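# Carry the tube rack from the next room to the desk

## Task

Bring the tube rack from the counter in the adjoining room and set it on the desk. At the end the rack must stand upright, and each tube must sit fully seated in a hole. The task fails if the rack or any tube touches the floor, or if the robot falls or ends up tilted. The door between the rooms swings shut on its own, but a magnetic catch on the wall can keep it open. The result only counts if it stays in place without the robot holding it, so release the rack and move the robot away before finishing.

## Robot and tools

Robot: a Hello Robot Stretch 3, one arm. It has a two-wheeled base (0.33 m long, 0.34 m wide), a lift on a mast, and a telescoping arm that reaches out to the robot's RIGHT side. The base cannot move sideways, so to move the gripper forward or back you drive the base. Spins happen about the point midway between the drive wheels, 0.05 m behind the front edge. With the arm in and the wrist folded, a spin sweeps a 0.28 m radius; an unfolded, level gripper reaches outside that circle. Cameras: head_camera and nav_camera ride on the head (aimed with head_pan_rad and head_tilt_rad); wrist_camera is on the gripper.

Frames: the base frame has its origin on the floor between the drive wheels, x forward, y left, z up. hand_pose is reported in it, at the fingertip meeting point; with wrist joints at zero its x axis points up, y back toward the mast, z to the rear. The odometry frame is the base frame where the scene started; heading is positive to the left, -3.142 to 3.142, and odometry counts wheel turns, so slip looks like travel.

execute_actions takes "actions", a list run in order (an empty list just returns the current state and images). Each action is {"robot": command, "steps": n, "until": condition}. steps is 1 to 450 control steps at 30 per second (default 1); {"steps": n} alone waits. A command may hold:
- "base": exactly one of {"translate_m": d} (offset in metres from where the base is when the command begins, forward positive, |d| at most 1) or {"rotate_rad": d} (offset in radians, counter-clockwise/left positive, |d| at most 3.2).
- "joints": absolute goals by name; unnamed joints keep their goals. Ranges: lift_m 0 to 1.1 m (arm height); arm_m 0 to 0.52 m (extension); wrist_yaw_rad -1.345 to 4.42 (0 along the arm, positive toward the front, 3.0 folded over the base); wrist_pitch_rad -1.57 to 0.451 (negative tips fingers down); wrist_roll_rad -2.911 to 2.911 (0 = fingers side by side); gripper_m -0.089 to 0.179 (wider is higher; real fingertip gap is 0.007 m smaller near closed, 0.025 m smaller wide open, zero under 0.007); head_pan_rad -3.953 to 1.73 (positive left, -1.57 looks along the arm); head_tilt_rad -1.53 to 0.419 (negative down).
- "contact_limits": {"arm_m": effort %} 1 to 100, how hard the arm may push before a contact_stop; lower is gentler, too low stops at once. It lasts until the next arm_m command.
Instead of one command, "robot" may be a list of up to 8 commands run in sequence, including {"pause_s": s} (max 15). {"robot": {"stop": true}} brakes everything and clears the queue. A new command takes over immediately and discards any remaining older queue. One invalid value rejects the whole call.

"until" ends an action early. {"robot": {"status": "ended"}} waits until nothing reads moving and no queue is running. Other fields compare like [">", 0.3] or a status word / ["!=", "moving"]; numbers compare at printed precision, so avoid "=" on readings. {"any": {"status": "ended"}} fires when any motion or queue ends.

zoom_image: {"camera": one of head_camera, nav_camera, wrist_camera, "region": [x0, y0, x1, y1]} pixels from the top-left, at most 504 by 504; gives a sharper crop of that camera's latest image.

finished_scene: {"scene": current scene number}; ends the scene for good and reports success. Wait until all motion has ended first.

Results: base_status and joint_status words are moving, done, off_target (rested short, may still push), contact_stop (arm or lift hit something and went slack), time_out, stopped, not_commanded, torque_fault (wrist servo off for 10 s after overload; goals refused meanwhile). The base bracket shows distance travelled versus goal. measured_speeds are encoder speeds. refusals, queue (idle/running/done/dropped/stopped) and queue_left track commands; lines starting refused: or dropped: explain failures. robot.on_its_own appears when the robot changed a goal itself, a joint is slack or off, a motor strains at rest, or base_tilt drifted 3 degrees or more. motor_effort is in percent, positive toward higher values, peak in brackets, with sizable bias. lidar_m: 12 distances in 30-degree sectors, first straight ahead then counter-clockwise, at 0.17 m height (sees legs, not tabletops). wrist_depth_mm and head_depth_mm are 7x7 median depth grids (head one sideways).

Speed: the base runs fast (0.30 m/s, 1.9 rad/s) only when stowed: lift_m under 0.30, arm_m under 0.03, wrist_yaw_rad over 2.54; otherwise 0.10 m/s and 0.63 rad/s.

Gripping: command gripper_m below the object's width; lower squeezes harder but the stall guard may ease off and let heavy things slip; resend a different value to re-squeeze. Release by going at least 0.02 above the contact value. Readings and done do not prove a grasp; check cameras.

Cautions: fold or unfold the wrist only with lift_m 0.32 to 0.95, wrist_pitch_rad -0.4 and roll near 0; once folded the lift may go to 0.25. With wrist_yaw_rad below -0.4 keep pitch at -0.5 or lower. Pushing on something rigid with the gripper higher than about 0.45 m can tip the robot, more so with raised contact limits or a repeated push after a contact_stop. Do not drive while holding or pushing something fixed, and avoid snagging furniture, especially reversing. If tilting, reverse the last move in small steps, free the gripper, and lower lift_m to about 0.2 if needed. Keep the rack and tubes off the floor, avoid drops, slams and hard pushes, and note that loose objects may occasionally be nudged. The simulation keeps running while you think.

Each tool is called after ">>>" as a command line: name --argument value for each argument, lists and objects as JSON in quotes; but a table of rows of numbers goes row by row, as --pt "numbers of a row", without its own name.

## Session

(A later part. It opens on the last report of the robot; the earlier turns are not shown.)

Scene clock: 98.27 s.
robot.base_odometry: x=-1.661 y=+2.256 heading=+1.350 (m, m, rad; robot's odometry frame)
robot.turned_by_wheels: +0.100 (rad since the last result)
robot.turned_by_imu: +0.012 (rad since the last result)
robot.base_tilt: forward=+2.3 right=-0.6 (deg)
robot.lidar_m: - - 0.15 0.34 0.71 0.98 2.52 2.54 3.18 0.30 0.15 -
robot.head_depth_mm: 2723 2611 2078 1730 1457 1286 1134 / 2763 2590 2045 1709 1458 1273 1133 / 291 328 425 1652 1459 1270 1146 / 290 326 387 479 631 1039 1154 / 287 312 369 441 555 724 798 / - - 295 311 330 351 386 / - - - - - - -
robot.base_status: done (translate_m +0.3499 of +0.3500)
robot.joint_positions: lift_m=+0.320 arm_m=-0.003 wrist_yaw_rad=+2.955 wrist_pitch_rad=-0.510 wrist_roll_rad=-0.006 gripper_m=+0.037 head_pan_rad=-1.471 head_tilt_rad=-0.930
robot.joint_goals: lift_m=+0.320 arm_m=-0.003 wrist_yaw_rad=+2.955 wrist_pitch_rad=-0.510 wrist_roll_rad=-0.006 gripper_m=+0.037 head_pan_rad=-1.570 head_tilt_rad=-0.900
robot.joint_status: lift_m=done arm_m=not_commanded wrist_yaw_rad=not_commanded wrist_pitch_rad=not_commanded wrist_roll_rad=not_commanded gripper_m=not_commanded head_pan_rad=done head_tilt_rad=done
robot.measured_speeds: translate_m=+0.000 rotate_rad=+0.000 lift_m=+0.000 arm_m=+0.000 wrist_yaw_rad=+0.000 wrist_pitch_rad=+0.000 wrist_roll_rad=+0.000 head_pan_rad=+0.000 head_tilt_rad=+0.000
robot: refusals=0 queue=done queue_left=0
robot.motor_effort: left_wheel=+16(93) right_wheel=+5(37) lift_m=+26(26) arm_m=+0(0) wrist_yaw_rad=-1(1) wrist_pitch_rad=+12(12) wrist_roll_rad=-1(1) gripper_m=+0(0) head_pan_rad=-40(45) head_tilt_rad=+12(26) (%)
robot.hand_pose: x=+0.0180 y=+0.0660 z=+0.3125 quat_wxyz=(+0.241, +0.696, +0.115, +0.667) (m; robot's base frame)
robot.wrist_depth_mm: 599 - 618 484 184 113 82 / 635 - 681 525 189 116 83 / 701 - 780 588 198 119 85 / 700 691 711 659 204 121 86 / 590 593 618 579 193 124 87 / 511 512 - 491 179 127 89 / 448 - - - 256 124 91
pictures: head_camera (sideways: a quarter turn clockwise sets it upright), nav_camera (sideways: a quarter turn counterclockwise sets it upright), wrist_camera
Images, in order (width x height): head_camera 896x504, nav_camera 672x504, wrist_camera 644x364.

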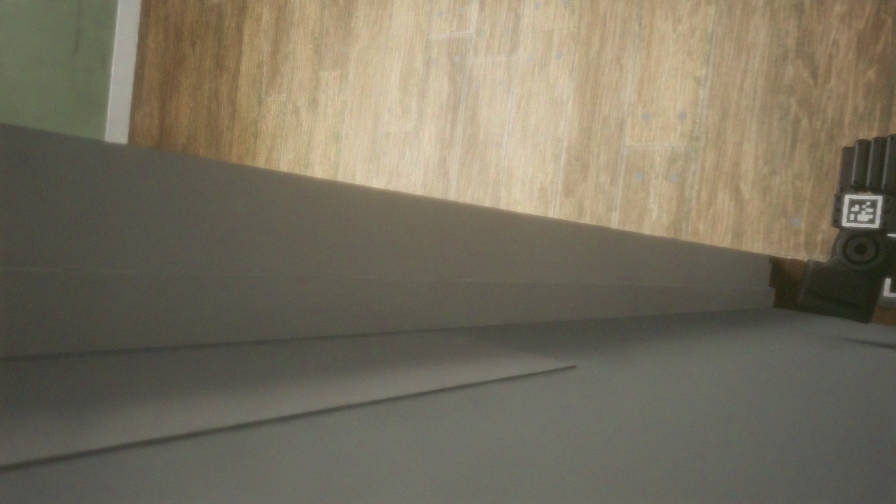

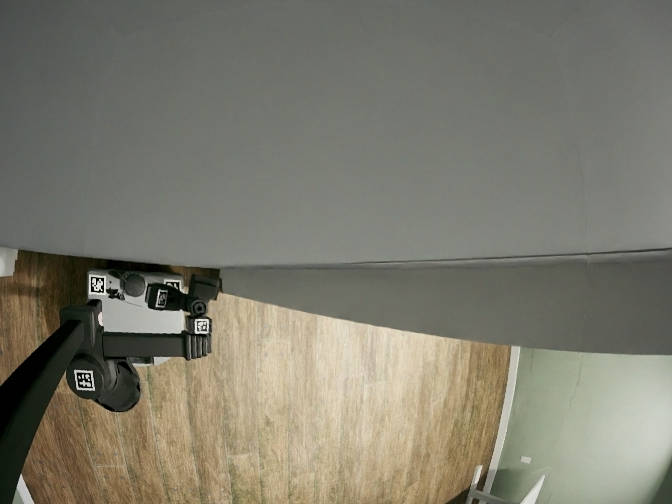

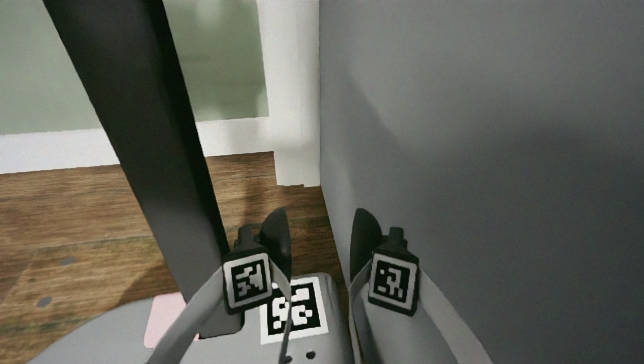

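>>> execute_actions --actions '[{"robot":[{"base":{"translate_m":-0.4}},{"base":{"rotate_rad":3.14},"joints":{"head_pan_rad":-3.1,"head_tilt_rad":-0.9}},{"base":{"translate_m":-0.3}}],"steps":450,"until":{"robot":{"status":"ended"}}}]'

Scene clock: 117.57 s.
robot.base_odometry: x=-1.683 y=+2.159 heading=-1.793 (m, m, rad; robot's odometry frame)
robot.turned_by_wheels: +3.140 (rad since the last result)
robot.turned_by_imu: +3.142 (rad since the last result)
robot.base_tilt: forward=+1.3 right=-1.1 (deg)
robot.lidar_m: 2.42 2.46 3.20 0.36 0.36 0.30 0.27 0.28 0.33 0.54 0.71 0.98
robot.head_depth_mm: - - 317 394 520 765 1140 / - - 311 384 502 725 1103 / - - 305 373 485 694 - / - - 302 364 471 657 - / - - 300 356 456 631 886 / - - 296 348 442 608 940 / - - 294 340 430 585 910
robot.base_status: moving (translate_m -0.2998 of -0.3000)
robot.joint_positions: lift_m=+0.320 arm_m=-0.003 wrist_yaw_rad=+2.955 wrist_pitch_rad=-0.510 wrist_roll_rad=-0.006 gripper_m=+0.037 head_pan_rad=-3.094 head_tilt_rad=-0.899
robot.joint_goals: lift_m=+0.320 arm_m=-0.003 wrist_yaw_rad=+2.955 wrist_pitch_rad=-0.510 wrist_roll_rad=-0.006 gripper_m=+0.037 head_pan_rad=-3.100 head_tilt_rad=-0.900
robot.joint_status: lift_m=done arm_m=not_commanded wrist_yaw_rad=not_commanded wrist_pitch_rad=not_commanded wrist_roll_rad=not_commanded gripper_m=not_commanded head_pan_rad=done head_tilt_rad=done
robot.measured_speeds: translate_m=+0.000 rotate_rad=+0.000 lift_m=+0.000 arm_m=+0.000 wrist_yaw_rad=+0.000 wrist_pitch_rad=+0.000 wrist_roll_rad=+0.000 head_pan_rad=+0.000 head_tilt_rad=+0.000
robot: refusals=0 queue=running queue_left=0
robot.motor_effort: left_wheel=-25(80) right_wheel=-26(39) lift_m=+26(26) arm_m=+0(0) wrist_yaw_rad=-1(0) wrist_pitch_rad=+11(12) wrist_roll_rad=-1(1) gripper_m=+0(0) head_pan_rad=-3(38) head_tilt_rad=+0(10) (%)
robot.hand_pose: x=+0.0182 y=+0.0660 z=+0.3126 quat_wxyz=(+0.241, +0.696, +0.115, +0.667) (m; robot's base frame)
robot.wrist_depth_mm: 328 - - - - - - / - - 886 - - - - / 855 - 805 881 914 907 884 / 714 445 673 709 717 722 698 / 591 573 600 592 602 588 590 / 461 505 - 519 514 505 506 / 416 - - - 437 441 437
pictures: head_camera (sideways: a quarter turn clockwise sets it upright), nav_camera (sideways: a quarter turn counterclockwise sets it upright), wrist_camera
Images, in order (width x height): head_camera 896x504, nav_camera 672x504, wrist_camera 644x364.

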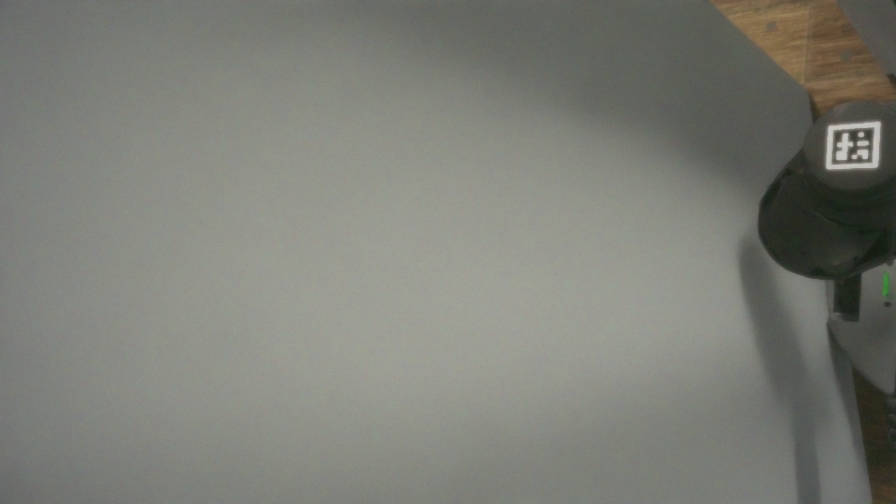

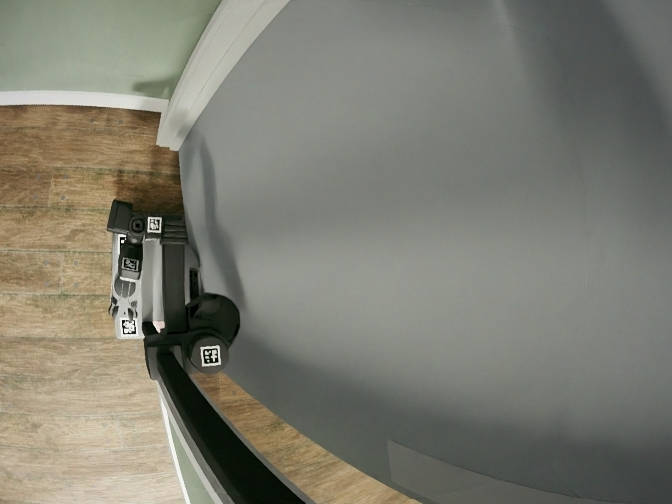

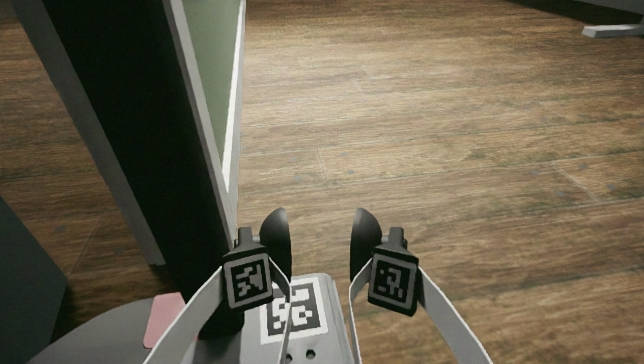

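>>> execute_actions --actions '[{"robot":{"base":{"translate_m":-0.3}},"steps":200,"until":{"robot":{"status":"ended"}}}]'

Scene clock: 123.63 s.
robot.base_odometry: x=-1.617 y=+2.451 heading=-1.793 (m, m, rad; robot's odometry frame)
robot.turned_by_wheels: +0.000 (rad since the last result)
robot.turned_by_imu: -0.004 (rad since the last result)
robot.base_tilt: forward=+2.4 right=-0.5 (deg)
robot.lidar_m: 2.65 2.70 0.35 0.35 2.54 0.47 0.28 0.25 0.25 0.30 0.53 0.97
robot.head_depth_mm: 356 455 2097 1782 1497 1300 1141 / 320 385 482 1625 1479 1292 1153 / 298 346 421 537 746 1237 - / - 311 372 460 606 876 - / - 293 332 402 507 690 936 / - - 303 357 438 568 789 / - - 288 321 386 482 643
robot.base_status: off_target (translate_m -0.2999 of -0.3000)
robot.joint_positions: lift_m=+0.320 arm_m=-0.003 wrist_yaw_rad=+2.955 wrist_pitch_rad=-0.510 wrist_roll_rad=-0.006 gripper_m=+0.037 head_pan_rad=-3.094 head_tilt_rad=-0.899
robot.joint_goals: lift_m=+0.320 arm_m=-0.003 wrist_yaw_rad=+2.955 wrist_pitch_rad=-0.510 wrist_roll_rad=-0.006 gripper_m=+0.037 head_pan_rad=-3.100 head_tilt_rad=-0.900
robot.joint_status: lift_m=done arm_m=not_commanded wrist_yaw_rad=not_commanded wrist_pitch_rad=not_commanded wrist_roll_rad=not_commanded gripper_m=not_commanded head_pan_rad=done head_tilt_rad=done
robot.measured_speeds: translate_m=+0.000 rotate_rad=+0.000 lift_m=+0.000 arm_m=+0.000 wrist_yaw_rad=+0.000 wrist_pitch_rad=+0.000 wrist_roll_rad=+0.000 head_pan_rad=+0.000 head_tilt_rad=+0.000
robot: refusals=0 queue=done queue_left=0
robot.on_its_own: left_wheel is at rest, and its effort (-24) is outside its rest range (-18 to +18)
robot.motor_effort: left_wheel=-24(40) right_wheel=-14(34) lift_m=+26(26) arm_m=+0(0) wrist_yaw_rad=+0(0) wrist_pitch_rad=+11(11) wrist_roll_rad=-1(1) gripper_m=+1(0) head_pan_rad=-2(3) head_tilt_rad=+0(0) (%)
robot.hand_pose: x=+0.0182 y=+0.0660 z=+0.3126 quat_wxyz=(+0.241, +0.696, +0.115, +0.667) (m; robot's base frame)
robot.wrist_depth_mm: - - - 375 373 - - / - - - 414 415 - - / 891 - 898 464 478 892 882 / 714 715 710 526 666 716 713 / 594 601 604 571 590 591 596 / 511 505 - 523 518 504 506 / 458 - - - 443 444 447
pictures: head_camera (sideways: a quarter turn clockwise sets it upright), nav_camera (sideways: a quarter turn counterclockwise sets it upright), wrist_camera
Images, in order (width x height): head_camera 896x504, nav_camera 672x504, wrist_camera 644x364.

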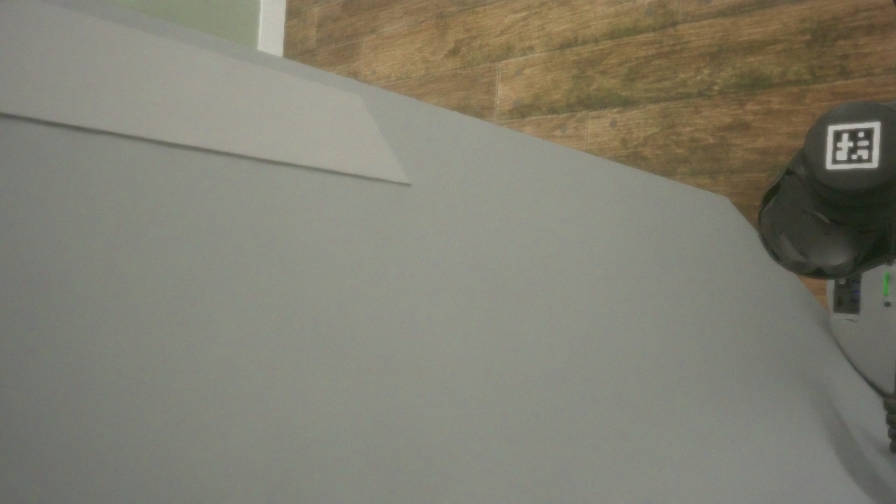

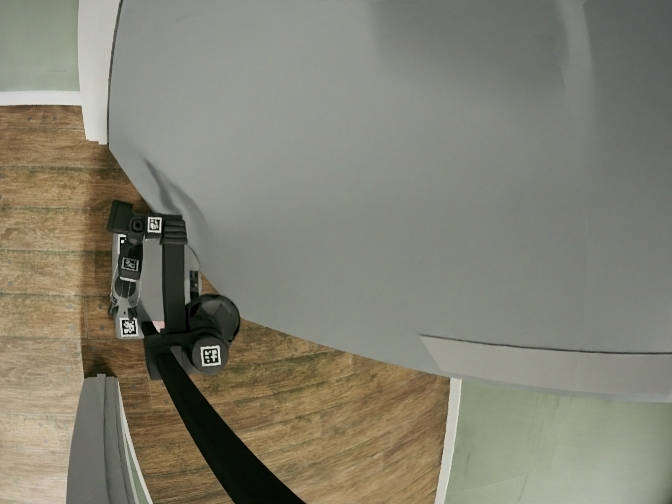

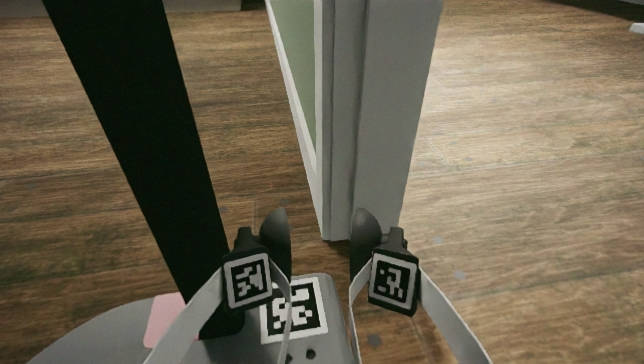

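>>> execute_actions --actions '[{"robot":{"base":{"translate_m":-0.3},"joints":{"head_pan_rad":-2.6,"head_tilt_rad":-0.7}},"steps":200,"until":{"robot":{"status":"ended"}}}]'

Scene clock: 129.87 s.
robot.base_odometry: x=-1.551 y=+2.744 heading=-1.793 (m, m, rad; robot's odometry frame)
robot.turned_by_wheels: +0.000 (rad since the last result)
robot.turned_by_imu: -0.004 (rad since the last result)
robot.base_tilt: forward=+2.3 right=-0.4 (deg)
robot.lidar_m: 2.63 0.51 0.52 1.46 2.48 1.81 0.33 0.24 0.23 0.24 0.32 0.97
robot.head_depth_mm: - 288 319 1922 1758 1443 1223 / - - 298 344 430 1398 1219 / - - - 313 379 481 661 / - - - 296 343 422 550 / - - - - 312 376 472 / - - - - 294 338 414 / - - - - - 309 371
robot.base_status: done (translate_m -0.2999 of -0.3000)
robot.joint_positions: lift_m=+0.320 arm_m=-0.003 wrist_yaw_rad=+2.955 wrist_pitch_rad=-0.510 wrist_roll_rad=-0.006 gripper_m=+0.037 head_pan_rad=-2.607 head_tilt_rad=-0.705
robot.joint_goals: lift_m=+0.320 arm_m=-0.003 wrist_yaw_rad=+2.955 wrist_pitch_rad=-0.510 wrist_roll_rad=-0.006 gripper_m=+0.037 head_pan_rad=-2.600 head_tilt_rad=-0.700
robot.joint_status: lift_m=done arm_m=not_commanded wrist_yaw_rad=not_commanded wrist_pitch_rad=not_commanded wrist_roll_rad=not_commanded gripper_m=not_commanded head_pan_rad=done head_tilt_rad=done
robot.measured_speeds: translate_m=+0.000 rotate_rad=+0.000 lift_m=+0.000 arm_m=+0.000 wrist_yaw_rad=+0.000 wrist_pitch_rad=+0.000 wrist_roll_rad=+0.000 head_pan_rad=+0.000 head_tilt_rad=+0.000
robot: refusals=0 queue=done queue_left=0
robot.motor_effort: left_wheel=-14(36) right_wheel=-4(20) lift_m=+26(26) arm_m=+0(0) wrist_yaw_rad=+0(1) wrist_pitch_rad=+11(11) wrist_roll_rad=-1(1) gripper_m=+0(0) head_pan_rad=+3(27) head_tilt_rad=+1(15) (%)
robot.hand_pose: x=+0.0182 y=+0.0660 z=+0.3126 quat_wxyz=(+0.241, +0.696, +0.115, +0.667) (m; robot's base frame)
robot.wrist_depth_mm: - - - - 797 505 416 / - - - - 807 494 464 / 894 - 890 897 814 533 834 / 709 722 711 702 712 574 700 / 603 595 613 605 604 596 591 / 505 506 - 521 526 506 506 / 454 - - - 443 442 444
pictures: head_camera (sideways: a quarter turn clockwise sets it upright), nav_camera (sideways: a quarter turn counterclockwise sets it upright), wrist_camera
Images, in order (width x height): head_camera 896x504, nav_camera 672x504, wrist_camera 644x364.

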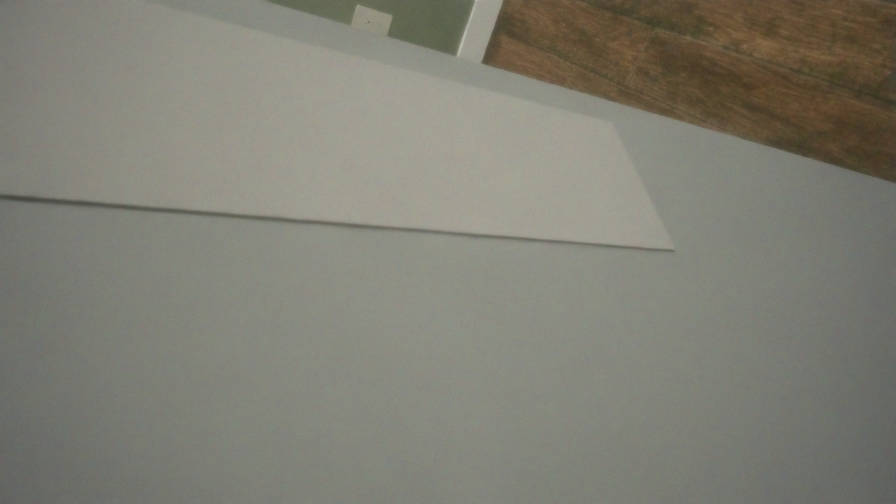

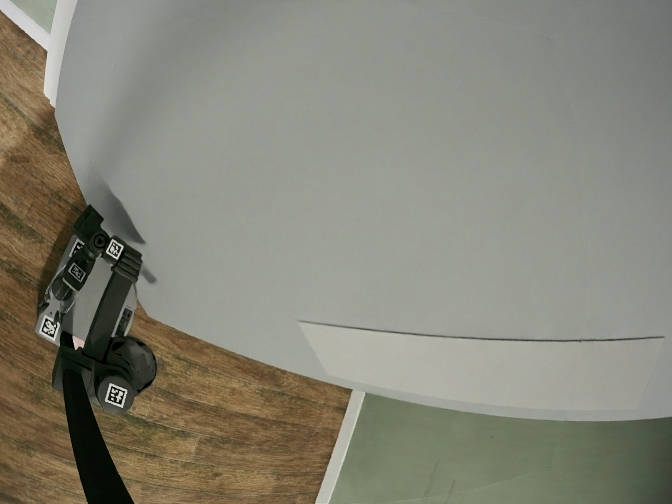

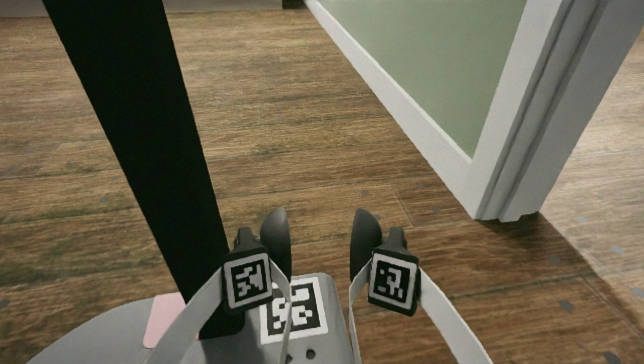

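>>> execute_actions --actions '[{"robot":{"joints":{"arm_m":0.33,"head_pan_rad":-1.9,"head_tilt_rad":-0.5}},"steps":200,"until":{"robot":{"status":"ended"}}}]'

Scene clock: 135.73 s.
robot.base_odometry: x=-1.551 y=+2.744 heading=-1.793 (m, m, rad; robot's odometry frame)
robot.turned_by_wheels: +0.000 (rad since the last result)
robot.turned_by_imu: -0.005 (rad since the last result)
robot.base_tilt: forward=+2.5 right=-0.6 (deg)
robot.lidar_m: 2.61 0.51 0.52 1.44 2.48 1.81 1.74 0.45 0.38 0.38 0.43 0.97
robot.head_depth_mm: 304 330 361 397 442 499 570 / 301 325 355 390 434 487 556 / 297 321 349 384 426 478 544 / 293 317 344 378 418 468 531 / 290 312 339 372 411 458 519 / 288 308 335 366 403 450 508 / 286 304 329 360 396 441 498
robot.base_status: done (translate_m -0.3000 of -0.3000)
robot.joint_positions: lift_m=+0.320 arm_m=+0.186 wrist_yaw_rad=+2.965 wrist_pitch_rad=-0.511 wrist_roll_rad=-0.006 gripper_m=+0.037 head_pan_rad=-1.907 head_tilt_rad=-0.506
robot.joint_goals: lift_m=+0.320 arm_m=+0.185 wrist_yaw_rad=+2.965 wrist_pitch_rad=-0.511 wrist_roll_rad=-0.006 gripper_m=+0.037 head_pan_rad=-1.900 head_tilt_rad=-0.500
robot.joint_status: lift_m=done arm_m=contact_stop wrist_yaw_rad=not_commanded wrist_pitch_rad=not_commanded wrist_roll_rad=not_commanded gripper_m=not_commanded head_pan_rad=done head_tilt_rad=done
robot.measured_speeds: translate_m=+0.000 rotate_rad=+0.000 lift_m=+0.000 arm_m=+0.014 wrist_yaw_rad=-0.230 wrist_pitch_rad=+0.000 wrist_roll_rad=+0.000 head_pan_rad=+0.024 head_tilt_rad=+0.000
robot: refusals=0 queue=dropped queue_left=0
robot.on_its_own: arm_m is slack since a contact_stop, until your next command for it (your +0.330 is given up)
robot.motor_effort: left_wheel=-1(31) right_wheel=+0(10) lift_m=+26(26) arm_m=+2(23) wrist_yaw_rad=-5(16) wrist_pitch_rad=+12(12) wrist_roll_rad=-1(1) gripper_m=+0(1) head_pan_rad=+3(33) head_tilt_rad=+2(15) (%)
robot.hand_pose: x=+0.0160 y=-0.1224 z=+0.3125 quat_wxyz=(+0.238, +0.695, +0.118, +0.668) (m; robot's base frame)
robot.wrist_depth_mm: - - - - 809 593 - / - - - - 835 660 - / 909 882 909 891 795 812 910 / 711 757 - 739 705 691 701 / 600 - - 592 615 583 591 / 505 - - - 519 506 503 / - - - - 443 444 439
pictures: head_camera (sideways: a quarter turn clockwise sets it upright), nav_camera (sideways: a quarter turn counterclockwise sets it upright), wrist_camera
Images, in order (width x height): head_camera 896x504, nav_camera 672x504, wrist_camera 644x364.

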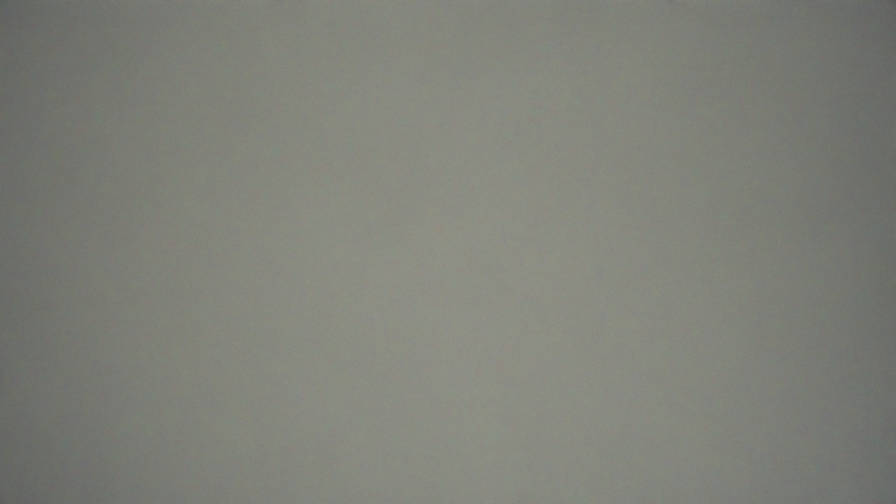

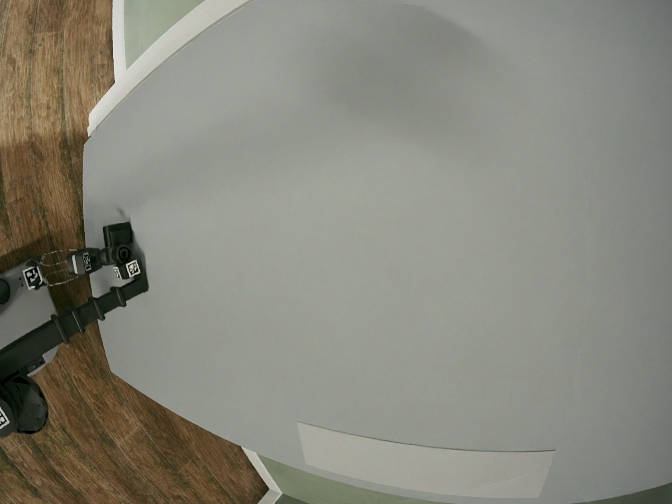

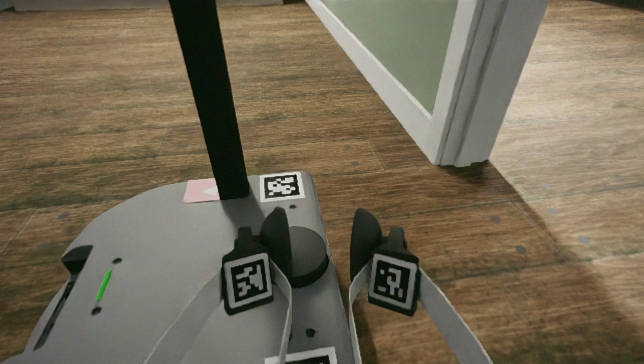

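>>> execute_actions --actions '[{"robot":{"joints":{"arm_m":0.33,"lift_m":0.27},"contact_limits":{"arm_m":45}},"steps":200,"until":{"robot":{"status":"ended"}}}]'

Scene clock: 140.30 s.
robot.base_odometry: x=-1.551 y=+2.744 heading=-1.793 (m, m, rad; robot's odometry frame)
robot.turned_by_wheels: +0.000 (rad since the last result)
robot.turned_by_imu: -0.002 (rad since the last result)
robot.base_tilt: forward=+2.0 right=-1.1 (deg)
robot.lidar_m: 2.60 0.51 0.52 1.44 2.48 1.81 1.74 0.99 0.55 0.51 0.52 0.97
robot.head_depth_mm: 537 586 646 752 1038 1168 1316 / 509 554 607 673 758 865 1205 / 484 526 574 633 704 793 905 / 463 499 544 594 658 738 837 / 442 476 515 562 619 688 770 / 424 454 492 531 583 644 715 / 406 435 467 505 551 604 670
robot.base_status: done (translate_m -0.3000 of -0.3000)
robot.joint_positions: lift_m=+0.270 arm_m=+0.307 wrist_yaw_rad=+3.034 wrist_pitch_rad=-0.511 wrist_roll_rad=-0.006 gripper_m=+0.037 head_pan_rad=-1.906 head_tilt_rad=-0.501
robot.joint_goals: lift_m=+0.270 arm_m=+0.309 wrist_yaw_rad=+3.034 wrist_pitch_rad=-0.511 wrist_roll_rad=-0.006 gripper_m=+0.037 head_pan_rad=-1.900 head_tilt_rad=-0.500
robot.joint_status: lift_m=done arm_m=contact_stop wrist_yaw_rad=not_commanded wrist_pitch_rad=not_commanded wrist_roll_rad=not_commanded gripper_m=not_commanded head_pan_rad=done head_tilt_rad=done
robot.measured_speeds: translate_m=+0.000 rotate_rad=+0.000 lift_m=+0.000 arm_m=-0.043 wrist_yaw_rad=-0.520 wrist_pitch_rad=+0.000 wrist_roll_rad=+0.000 head_pan_rad=+0.000 head_tilt_rad=+0.000
robot: refusals=0 queue=dropped queue_left=0
robot.on_its_own: arm_m is slack since a contact_stop, until your next command for it (your +0.330 is given up)
robot.motor_effort: left_wheel=+5(17) right_wheel=-1(16) lift_m=+24(36) arm_m=+16(42) wrist_yaw_rad=-55(92) wrist_pitch_rad=+12(13) wrist_roll_rad=-1(1) gripper_m=+0(0) head_pan_rad=+3(2) head_tilt_rad=+0(2) (%)
robot.contact_limits: arm_m 37 (drawing in: default 16, maximum 26; extending or still: default 23, maximum 37)
robot.hand_pose: x=+0.0015 y=-0.2419 z=+0.2625 quat_wxyz=(+0.215, +0.691, +0.142, +0.676) (m; robot's base frame)
robot.wrist_depth_mm: - - - - - 681 - / - - - - 945 751 - / 779 829 - 806 800 779 808 / 628 - - 630 637 628 640 / 526 - - - 549 531 532 / 450 - - - 461 465 455 / 397 389 381 380 400 402 399
pictures: head_camera (sideways: a quarter turn clockwise sets it upright), nav_camera (sideways: a quarter turn counterclockwise sets it upright), wrist_camera
Images, in order (width x height): head_camera 896x504, nav_camera 672x504, wrist_camera 644x364.

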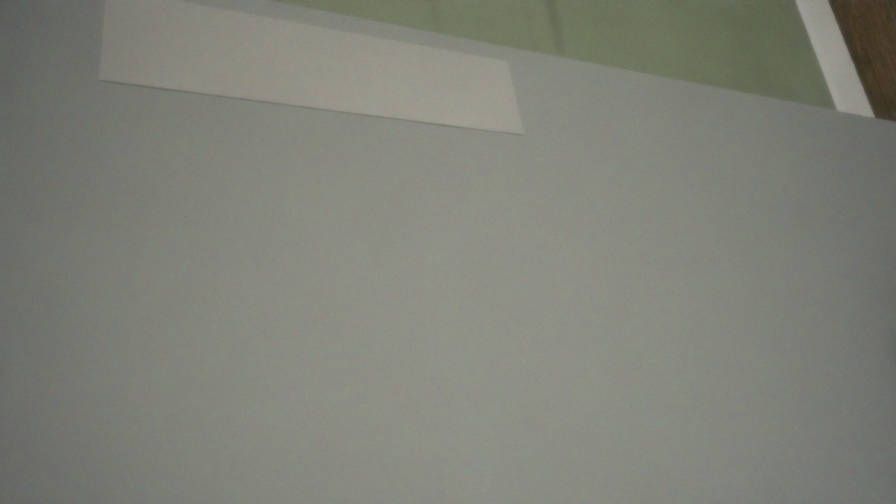

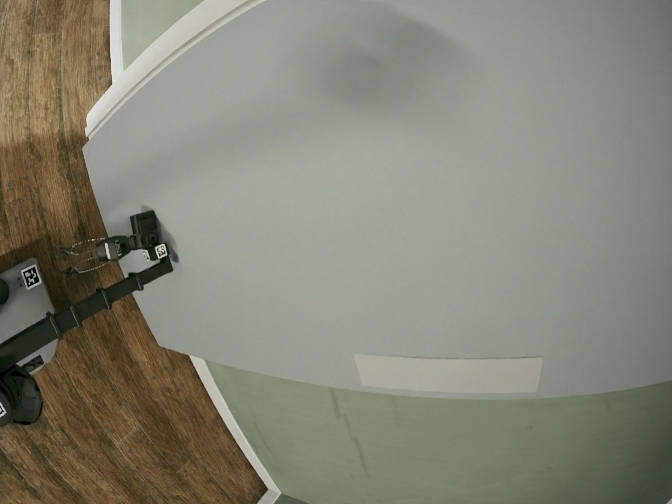

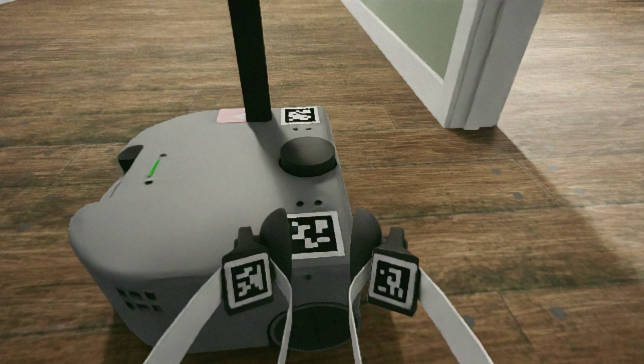

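>>> execute_actions --actions '[{"robot":[{"joints":{"arm_m":0.2,"wrist_yaw_rad":2.96}},{"base":{"translate_m":-0.17}}],"steps":200,"until":{"robot":{"status":"ended"}}},{"robot":{"joints":{"arm_m":0.36},"contact_limits":{"arm_m":37}},"steps":150,"until":{"robot":{"status":"ended"}}}]'

Scene clock: 150.70 s.
robot.base_odometry: x=-1.513 y=+2.909 heading=-1.793 (m, m, rad; robot's odometry frame)
robot.turned_by_wheels: +0.000 (rad since the last result)
robot.turned_by_imu: -0.020 (rad since the last result)
robot.base_tilt: forward=+2.4 right=-0.9 (deg)
robot.lidar_m: 2.45 0.64 0.76 1.96 2.29 1.64 1.57 1.00 0.56 0.52 0.53 0.68
robot.head_depth_mm: 693 752 831 927 1049 1203 1336 / 661 720 788 877 979 1114 1277 / 497 538 591 662 902 1030 1189 / 472 509 555 610 679 758 866 / 452 487 527 577 636 707 796 / 432 464 502 545 595 660 733 / 414 443 477 517 562 617 686
robot.base_status: done (translate_m -0.1700 of -0.1700)
robot.joint_positions: lift_m=+0.270 arm_m=+0.325 wrist_yaw_rad=+3.113 wrist_pitch_rad=-0.512 wrist_roll_rad=-0.006 gripper_m=+0.037 head_pan_rad=-1.906 head_tilt_rad=-0.501
robot.joint_goals: lift_m=+0.270 arm_m=+0.327 wrist_yaw_rad=+2.960 wrist_pitch_rad=-0.512 wrist_roll_rad=-0.006 gripper_m=+0.037 head_pan_rad=-1.900 head_tilt_rad=-0.500
robot.joint_status: lift_m=done arm_m=contact_stop wrist_yaw_rad=done wrist_pitch_rad=not_commanded wrist_roll_rad=not_commanded gripper_m=not_commanded head_pan_rad=done head_tilt_rad=done
robot.measured_speeds: translate_m=-0.001 rotate_rad=+0.005 lift_m=+0.000 arm_m=-0.042 wrist_yaw_rad=-0.200 wrist_pitch_rad=-0.024 wrist_roll_rad=-0.024 head_pan_rad=+0.000 head_tilt_rad=+0.000
robot: refusals=0 queue=dropped queue_left=0
robot.on_its_own: arm_m is slack since a contact_stop, until your next command for it (your +0.360 is given up)
robot.motor_effort: left_wheel=+13(13) right_wheel=+0(10) lift_m=+35(35) arm_m=+19(41) wrist_yaw_rad=-84(93) wrist_pitch_rad=+14(14) wrist_roll_rad=+0(1) gripper_m=+0(0) head_pan_rad=+3(2) head_tilt_rad=+1(1) (%)
robot.contact_limits: arm_m 37 (drawing in: default 16, maximum 26; extending or still: default 23, maximum 37)
robot.hand_pose: x=-0.0152 y=-0.2587 z=+0.2619 quat_wxyz=(+0.189, +0.684, +0.170, +0.684) (m; robot's base frame)
robot.wrist_depth_mm: - - - - - 949 670 / - - - - - 919 743 / 782 804 - - 797 799 761 / 644 662 - - 636 640 633 / 532 520 - - 532 522 529 / 457 456 - - 464 454 454 / 394 400 385 388 395 392 400
pictures: head_camera (sideways: a quarter turn clockwise sets it upright), nav_camera (sideways: a quarter turn counterclockwise sets it upright), wrist_camera
Images, in order (width x height): head_camera 896x504, nav_camera 672x504, wrist_camera 644x364.

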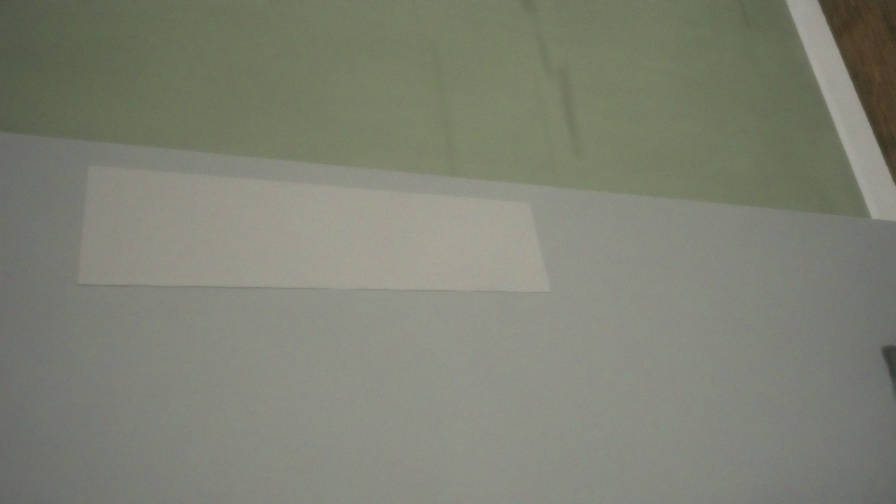

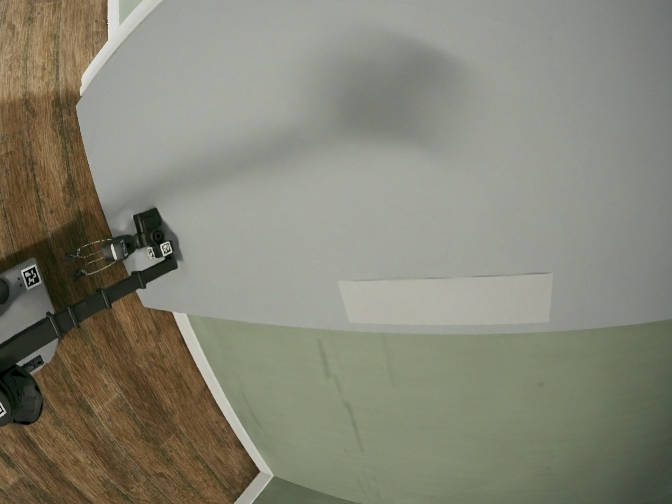

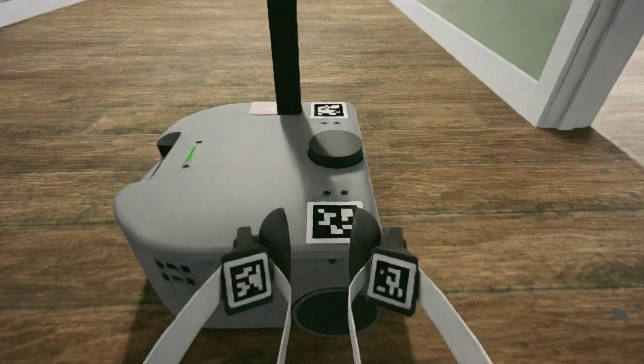

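>>> execute_actions --actions '[{"robot":{"joints":{"arm_m":0.22,"wrist_yaw_rad":2.97}},"steps":90}]'

Scene clock: 159.63 s.
robot.base_odometry: x=-1.513 y=+2.909 heading=-1.793 (m, m, rad; robot's odometry frame)
robot.turned_by_wheels: +0.000 (rad since the last result)
robot.turned_by_imu: +0.005 (rad since the last result)
robot.base_tilt: forward=+2.4 right=-0.6 (deg)
robot.lidar_m: 2.50 0.64 0.76 2.00 2.28 1.64 1.57 1.00 0.56 0.53 0.53 0.69
robot.head_depth_mm: 680 742 818 912 1032 1188 1320 / 646 709 778 862 967 1101 1264 / 486 527 578 641 744 1022 1191 / 464 501 545 599 668 750 858 / 442 478 518 567 626 699 785 / 423 456 492 536 588 651 730 / 406 435 468 508 556 610 680
robot.base_status: done (translate_m -0.1700 of -0.1700)
robot.joint_positions: lift_m=+0.270 arm_m=+0.220 wrist_yaw_rad=+2.971 wrist_pitch_rad=-0.511 wrist_roll_rad=-0.006 gripper_m=+0.037 head_pan_rad=-1.906 head_tilt_rad=-0.501
robot.joint_goals: lift_m=+0.270 arm_m=+0.220 wrist_yaw_rad=+2.970 wrist_pitch_rad=-0.511 wrist_roll_rad=-0.006 gripper_m=+0.037 head_pan_rad=-1.900 head_tilt_rad=-0.500
robot.joint_status: lift_m=done arm_m=done wrist_yaw_rad=done wrist_pitch_rad=not_commanded wrist_roll_rad=not_commanded gripper_m=not_commanded head_pan_rad=done head_tilt_rad=done
robot.measured_speeds: translate_m=+0.000 rotate_rad=+0.000 lift_m=+0.000 arm_m=+0.000 wrist_yaw_rad=+0.000 wrist_pitch_rad=+0.000 wrist_roll_rad=+0.000 head_pan_rad=+0.000 head_tilt_rad=+0.000
robot: refusals=0 queue=done queue_left=0
robot.motor_effort: left_wheel=+2(27) right_wheel=-1(9) lift_m=+24(31) arm_m=-2(20) wrist_yaw_rad=-1(71) wrist_pitch_rad=+12(12) wrist_roll_rad=-1(1) gripper_m=+1(0) head_pan_rad=+2(2) head_tilt_rad=+0(0) (%)
robot.hand_pose: x=+0.0147 y=-0.1566 z=+0.2624 quat_wxyz=(+0.236, +0.695, +0.121, +0.669) (m; robot's base frame)
robot.wrist_depth_mm: - - - - - 728 680 / - - - - - 755 - / 800 791 844 803 807 742 785 / 662 - - 632 645 638 622 / 541 - - - 533 523 524 / - - - - 460 449 452 / - - - - 392 390 393
pictures: head_camera (sideways: a quarter turn clockwise sets it upright), nav_camera (sideways: a quarter turn counterclockwise sets it upright), wrist_camera
Images, in order (width x height): head_camera 896x504, nav_camera 672x504, wrist_camera 644x364.

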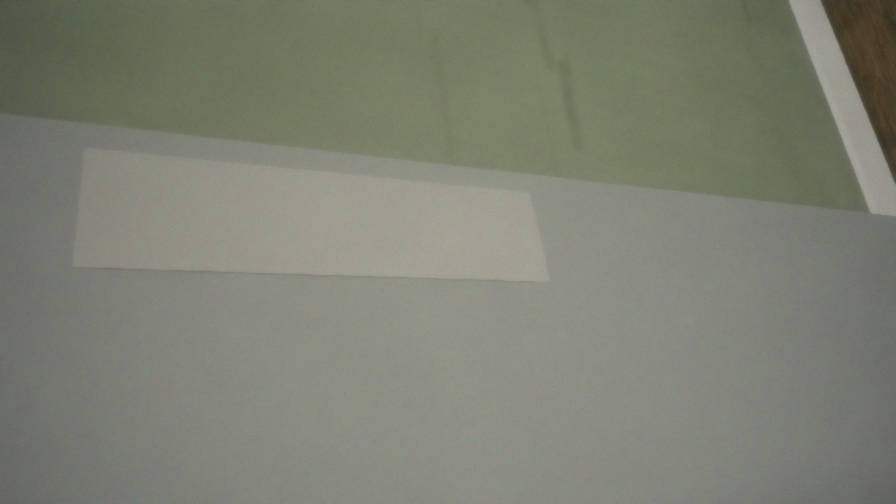

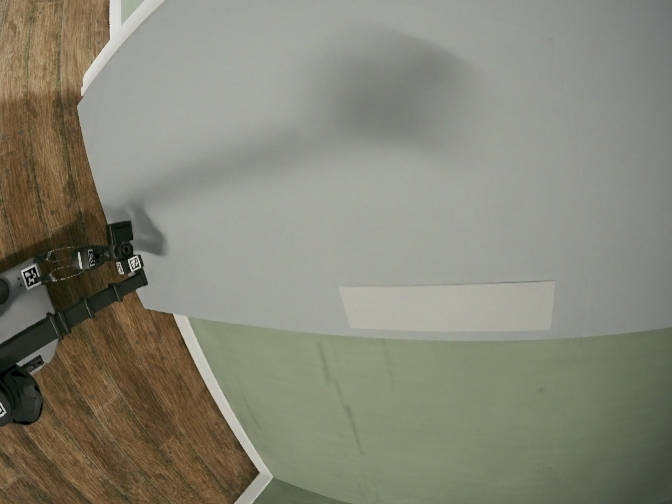

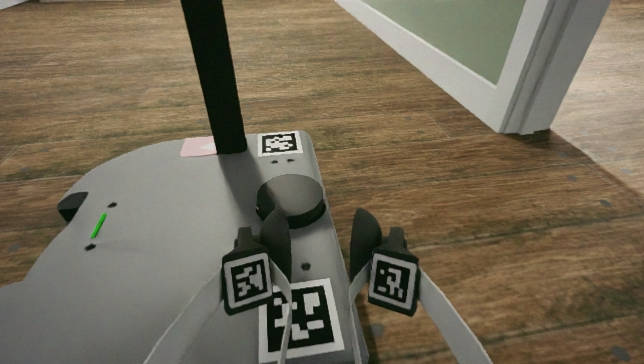

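Latched. Now look for the rack.

>>> execute_actions --actions '[{"robot":{"joints":{"arm_m":0.0,"head_pan_rad":-3.4,"head_tilt_rad":-0.35}},"steps":150,"until":{"robot":{"status":"ended"}}}]'

>>> execute_actions --actions '[{"robot":{"joints":{"head_pan_rad":1.6,"head_tilt_rad":-0.35}},"steps":150,"until":{"robot":{"status":"ended"}}}]'

Scene clock: 165.00 s.
robot.base_odometry: x=-1.513 y=+2.909 heading=-1.793 (m, m, rad; robot's odometry frame)
robot.turned_by_wheels: +0.000 (rad since the last result)
robot.turned_by_imu: -0.001 (rad since the last result)
robot.base_tilt: forward=+2.6 right=-0.5 (deg)
robot.lidar_m: 2.50 0.64 0.76 2.01 2.28 1.64 1.57 1.00 0.56 0.52 0.53 0.68
robot.head_depth_mm: 1577 1685 1789 1927 2070 2000 1552 / 1526 1615 1702 1824 1976 1984 1542 / 1474 1572 1651 1774 1901 1966 1533 / 1429 1503 1598 1685 1815 1888 1517 / 1387 1459 1558 1654 1766 1826 1526 / 1346 1421 1492 1595 1693 1786 1510 / 1310 1368 1454 1534 1621 1725 1502
robot.base_status: done (translate_m -0.1700 of -0.1700)
robot.joint_positions: lift_m=+0.270 arm_m=+0.000 wrist_yaw_rad=+2.971 wrist_pitch_rad=-0.511 wrist_roll_rad=-0.006 gripper_m=+0.037 head_pan_rad=-3.393 head_tilt_rad=-0.360
robot.joint_goals: lift_m=+0.270 arm_m=+0.000 wrist_yaw_rad=+2.970 wrist_pitch_rad=-0.511 wrist_roll_rad=-0.006 gripper_m=+0.037 head_pan_rad=-3.400 head_tilt_rad=-0.350
robot.joint_status: lift_m=done arm_m=done wrist_yaw_rad=done wrist_pitch_rad=not_commanded wrist_roll_rad=not_commanded gripper_m=not_commanded head_pan_rad=done head_tilt_rad=done
robot.measured_speeds: translate_m=+0.000 rotate_rad=+0.000 lift_m=+0.000 arm_m=+0.000 wrist_yaw_rad=+0.000 wrist_pitch_rad=+0.000 wrist_roll_rad=+0.000 head_pan_rad=+0.000 head_tilt_rad=+0.000
robot: refusals=0 queue=done queue_left=0
robot.motor_effort: left_wheel=+2(2) right_wheel=-1(1) lift_m=+24(24) arm_m=-2(1) wrist_yaw_rad=-1(1) wrist_pitch_rad=+12(12) wrist_roll_rad=-1(1) gripper_m=+0(0) head_pan_rad=-3(36) head_tilt_rad=+3(15) (%)
robot.hand_pose: x=+0.0147 y=+0.0634 z=+0.2624 quat_wxyz=(+0.236, +0.695, +0.121, +0.669) (m; robot's base frame)
robot.wrist_depth_mm: - - - - - 731 538 / - - - - - 748 535 / 821 776 796 797 786 718 561 / 639 629 635 631 623 631 593 / 528 529 - 542 541 526 529 / 463 - - - 464 451 447 / - - - - 395 396 390
pictures: head_camera (sideways: a quarter turn clockwise sets it upright), nav_camera (sideways: a quarter turn counterclockwise sets it upright), wrist_camera
Images, in order (width x height): head_camera 896x504, nav_camera 672x504, wrist_camera 644x364.

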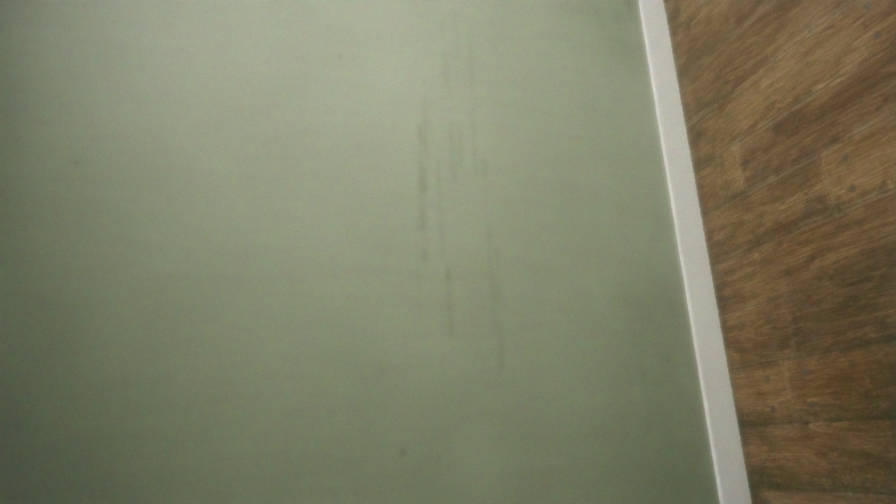

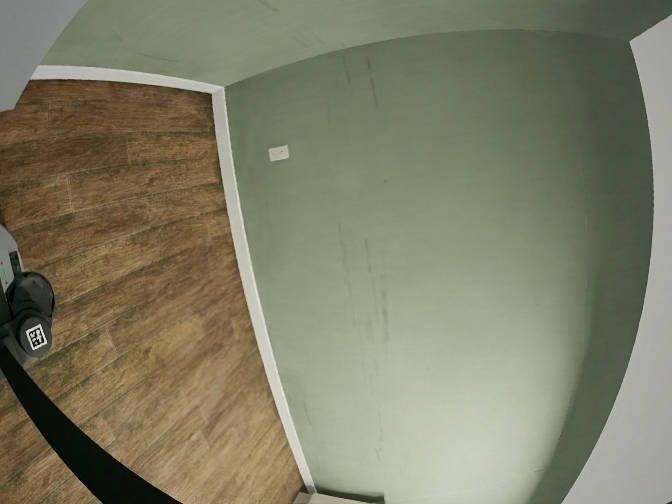

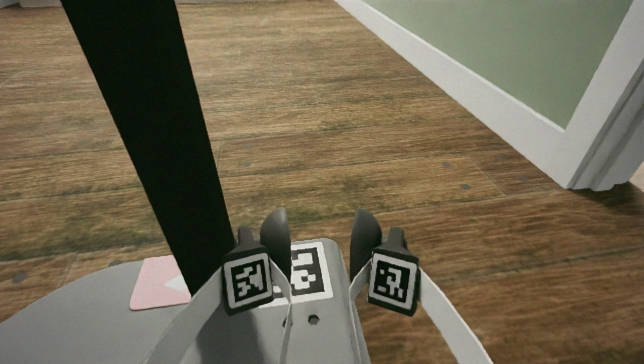

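Scene clock: 167.83 s.
robot.base_odometry: x=-1.513 y=+2.909 heading=-1.793 (m, m, rad; robot's odometry frame)
robot.turned_by_wheels: +0.000 (rad since the last result)
robot.turned_by_imu: -0.001 (rad since the last result)
robot.base_tilt: forward=+2.4 right=-0.5 (deg)
robot.lidar_m: 2.50 0.64 0.76 2.00 2.28 1.64 1.57 1.00 0.56 0.53 0.53 0.68
robot.head_depth_mm: 1538 1506 1486 1464 1438 1422 1392 / 2252 2204 2148 2082 2032 1846 1534 / 2764 2850 2976 2789 2660 1965 1543 / 2704 2915 2977 2551 2648 1951 1528 / 2707 2852 2913 2540 2641 1948 1520 / 2699 2858 2965 2533 2654 1932 1496 / 2701 2896 2886 2540 2632 1923 1506
robot.base_status: done (translate_m -0.1700 of -0.1700)
robot.joint_positions: lift_m=+0.270 arm_m=+0.000 wrist_yaw_rad=+2.971 wrist_pitch_rad=-0.511 wrist_roll_rad=-0.006 gripper_m=+0.037 head_pan_rad=+1.593 head_tilt_rad=-0.359
robot.joint_goals: lift_m=+0.270 arm_m=+0.000 wrist_yaw_rad=+2.970 wrist_pitch_rad=-0.511 wrist_roll_rad=-0.006 gripper_m=+0.037 head_pan_rad=+1.600 head_tilt_rad=-0.350
robot.joint_status: lift_m=done arm_m=done wrist_yaw_rad=done wrist_pitch_rad=not_commanded wrist_roll_rad=not_commanded gripper_m=not_commanded head_pan_rad=done head_tilt_rad=done
robot.measured_speeds: translate_m=+0.000 rotate_rad=+0.000 lift_m=+0.000 arm_m=+0.000 wrist_yaw_rad=+0.000 wrist_pitch_rad=+0.000 wrist_roll_rad=+0.000 head_pan_rad=+0.000 head_tilt_rad=+0.000
robot: refusals=0 queue=done queue_left=0
robot.motor_effort: left_wheel=+2(2) right_wheel=-1(1) lift_m=+24(24) arm_m=-2(2) wrist_yaw_rad=-1(1) wrist_pitch_rad=+12(12) wrist_roll_rad=-1(1) gripper_m=-1(0) head_pan_rad=+3(36) head_tilt_rad=+4(3) (%)
robot.hand_pose: x=+0.0147 y=+0.0634 z=+0.2624 quat_wxyz=(+0.236, +0.695, +0.121, +0.669) (m; robot's base frame)
robot.wrist_depth_mm: - - - - - 723 536 / - - - - - 765 533 / 793 761 799 790 782 720 556 / 635 637 626 635 639 632 603 / 534 527 - 535 542 522 527 / 465 - - - 462 448 451 / - - - - 389 390 390
pictures: head_camera (sideways: a quarter turn clockwise sets it upright), nav_camera (sideways: a quarter turn counterclockwise sets it upright), wrist_camera
Images, in order (width x height): head_camera 896x504, nav_camera 672x504, wrist_camera 644x364.

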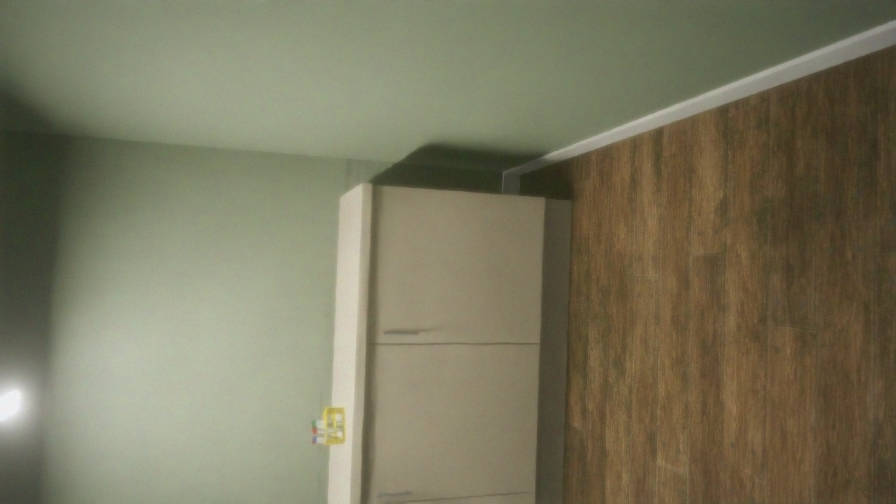

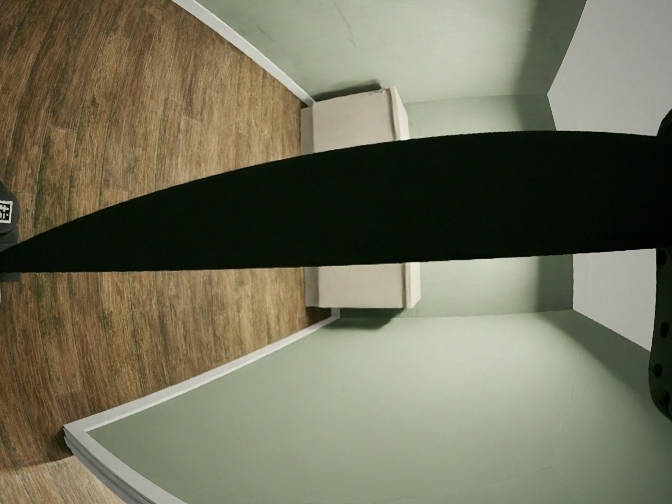

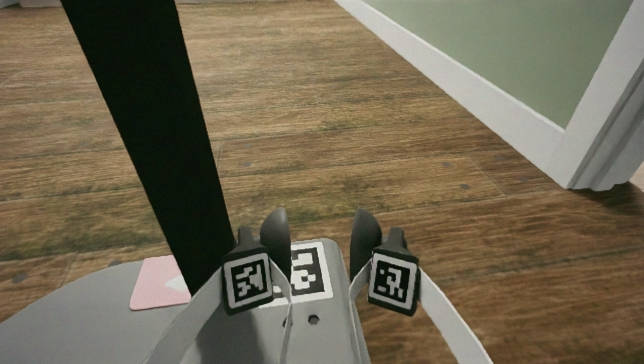

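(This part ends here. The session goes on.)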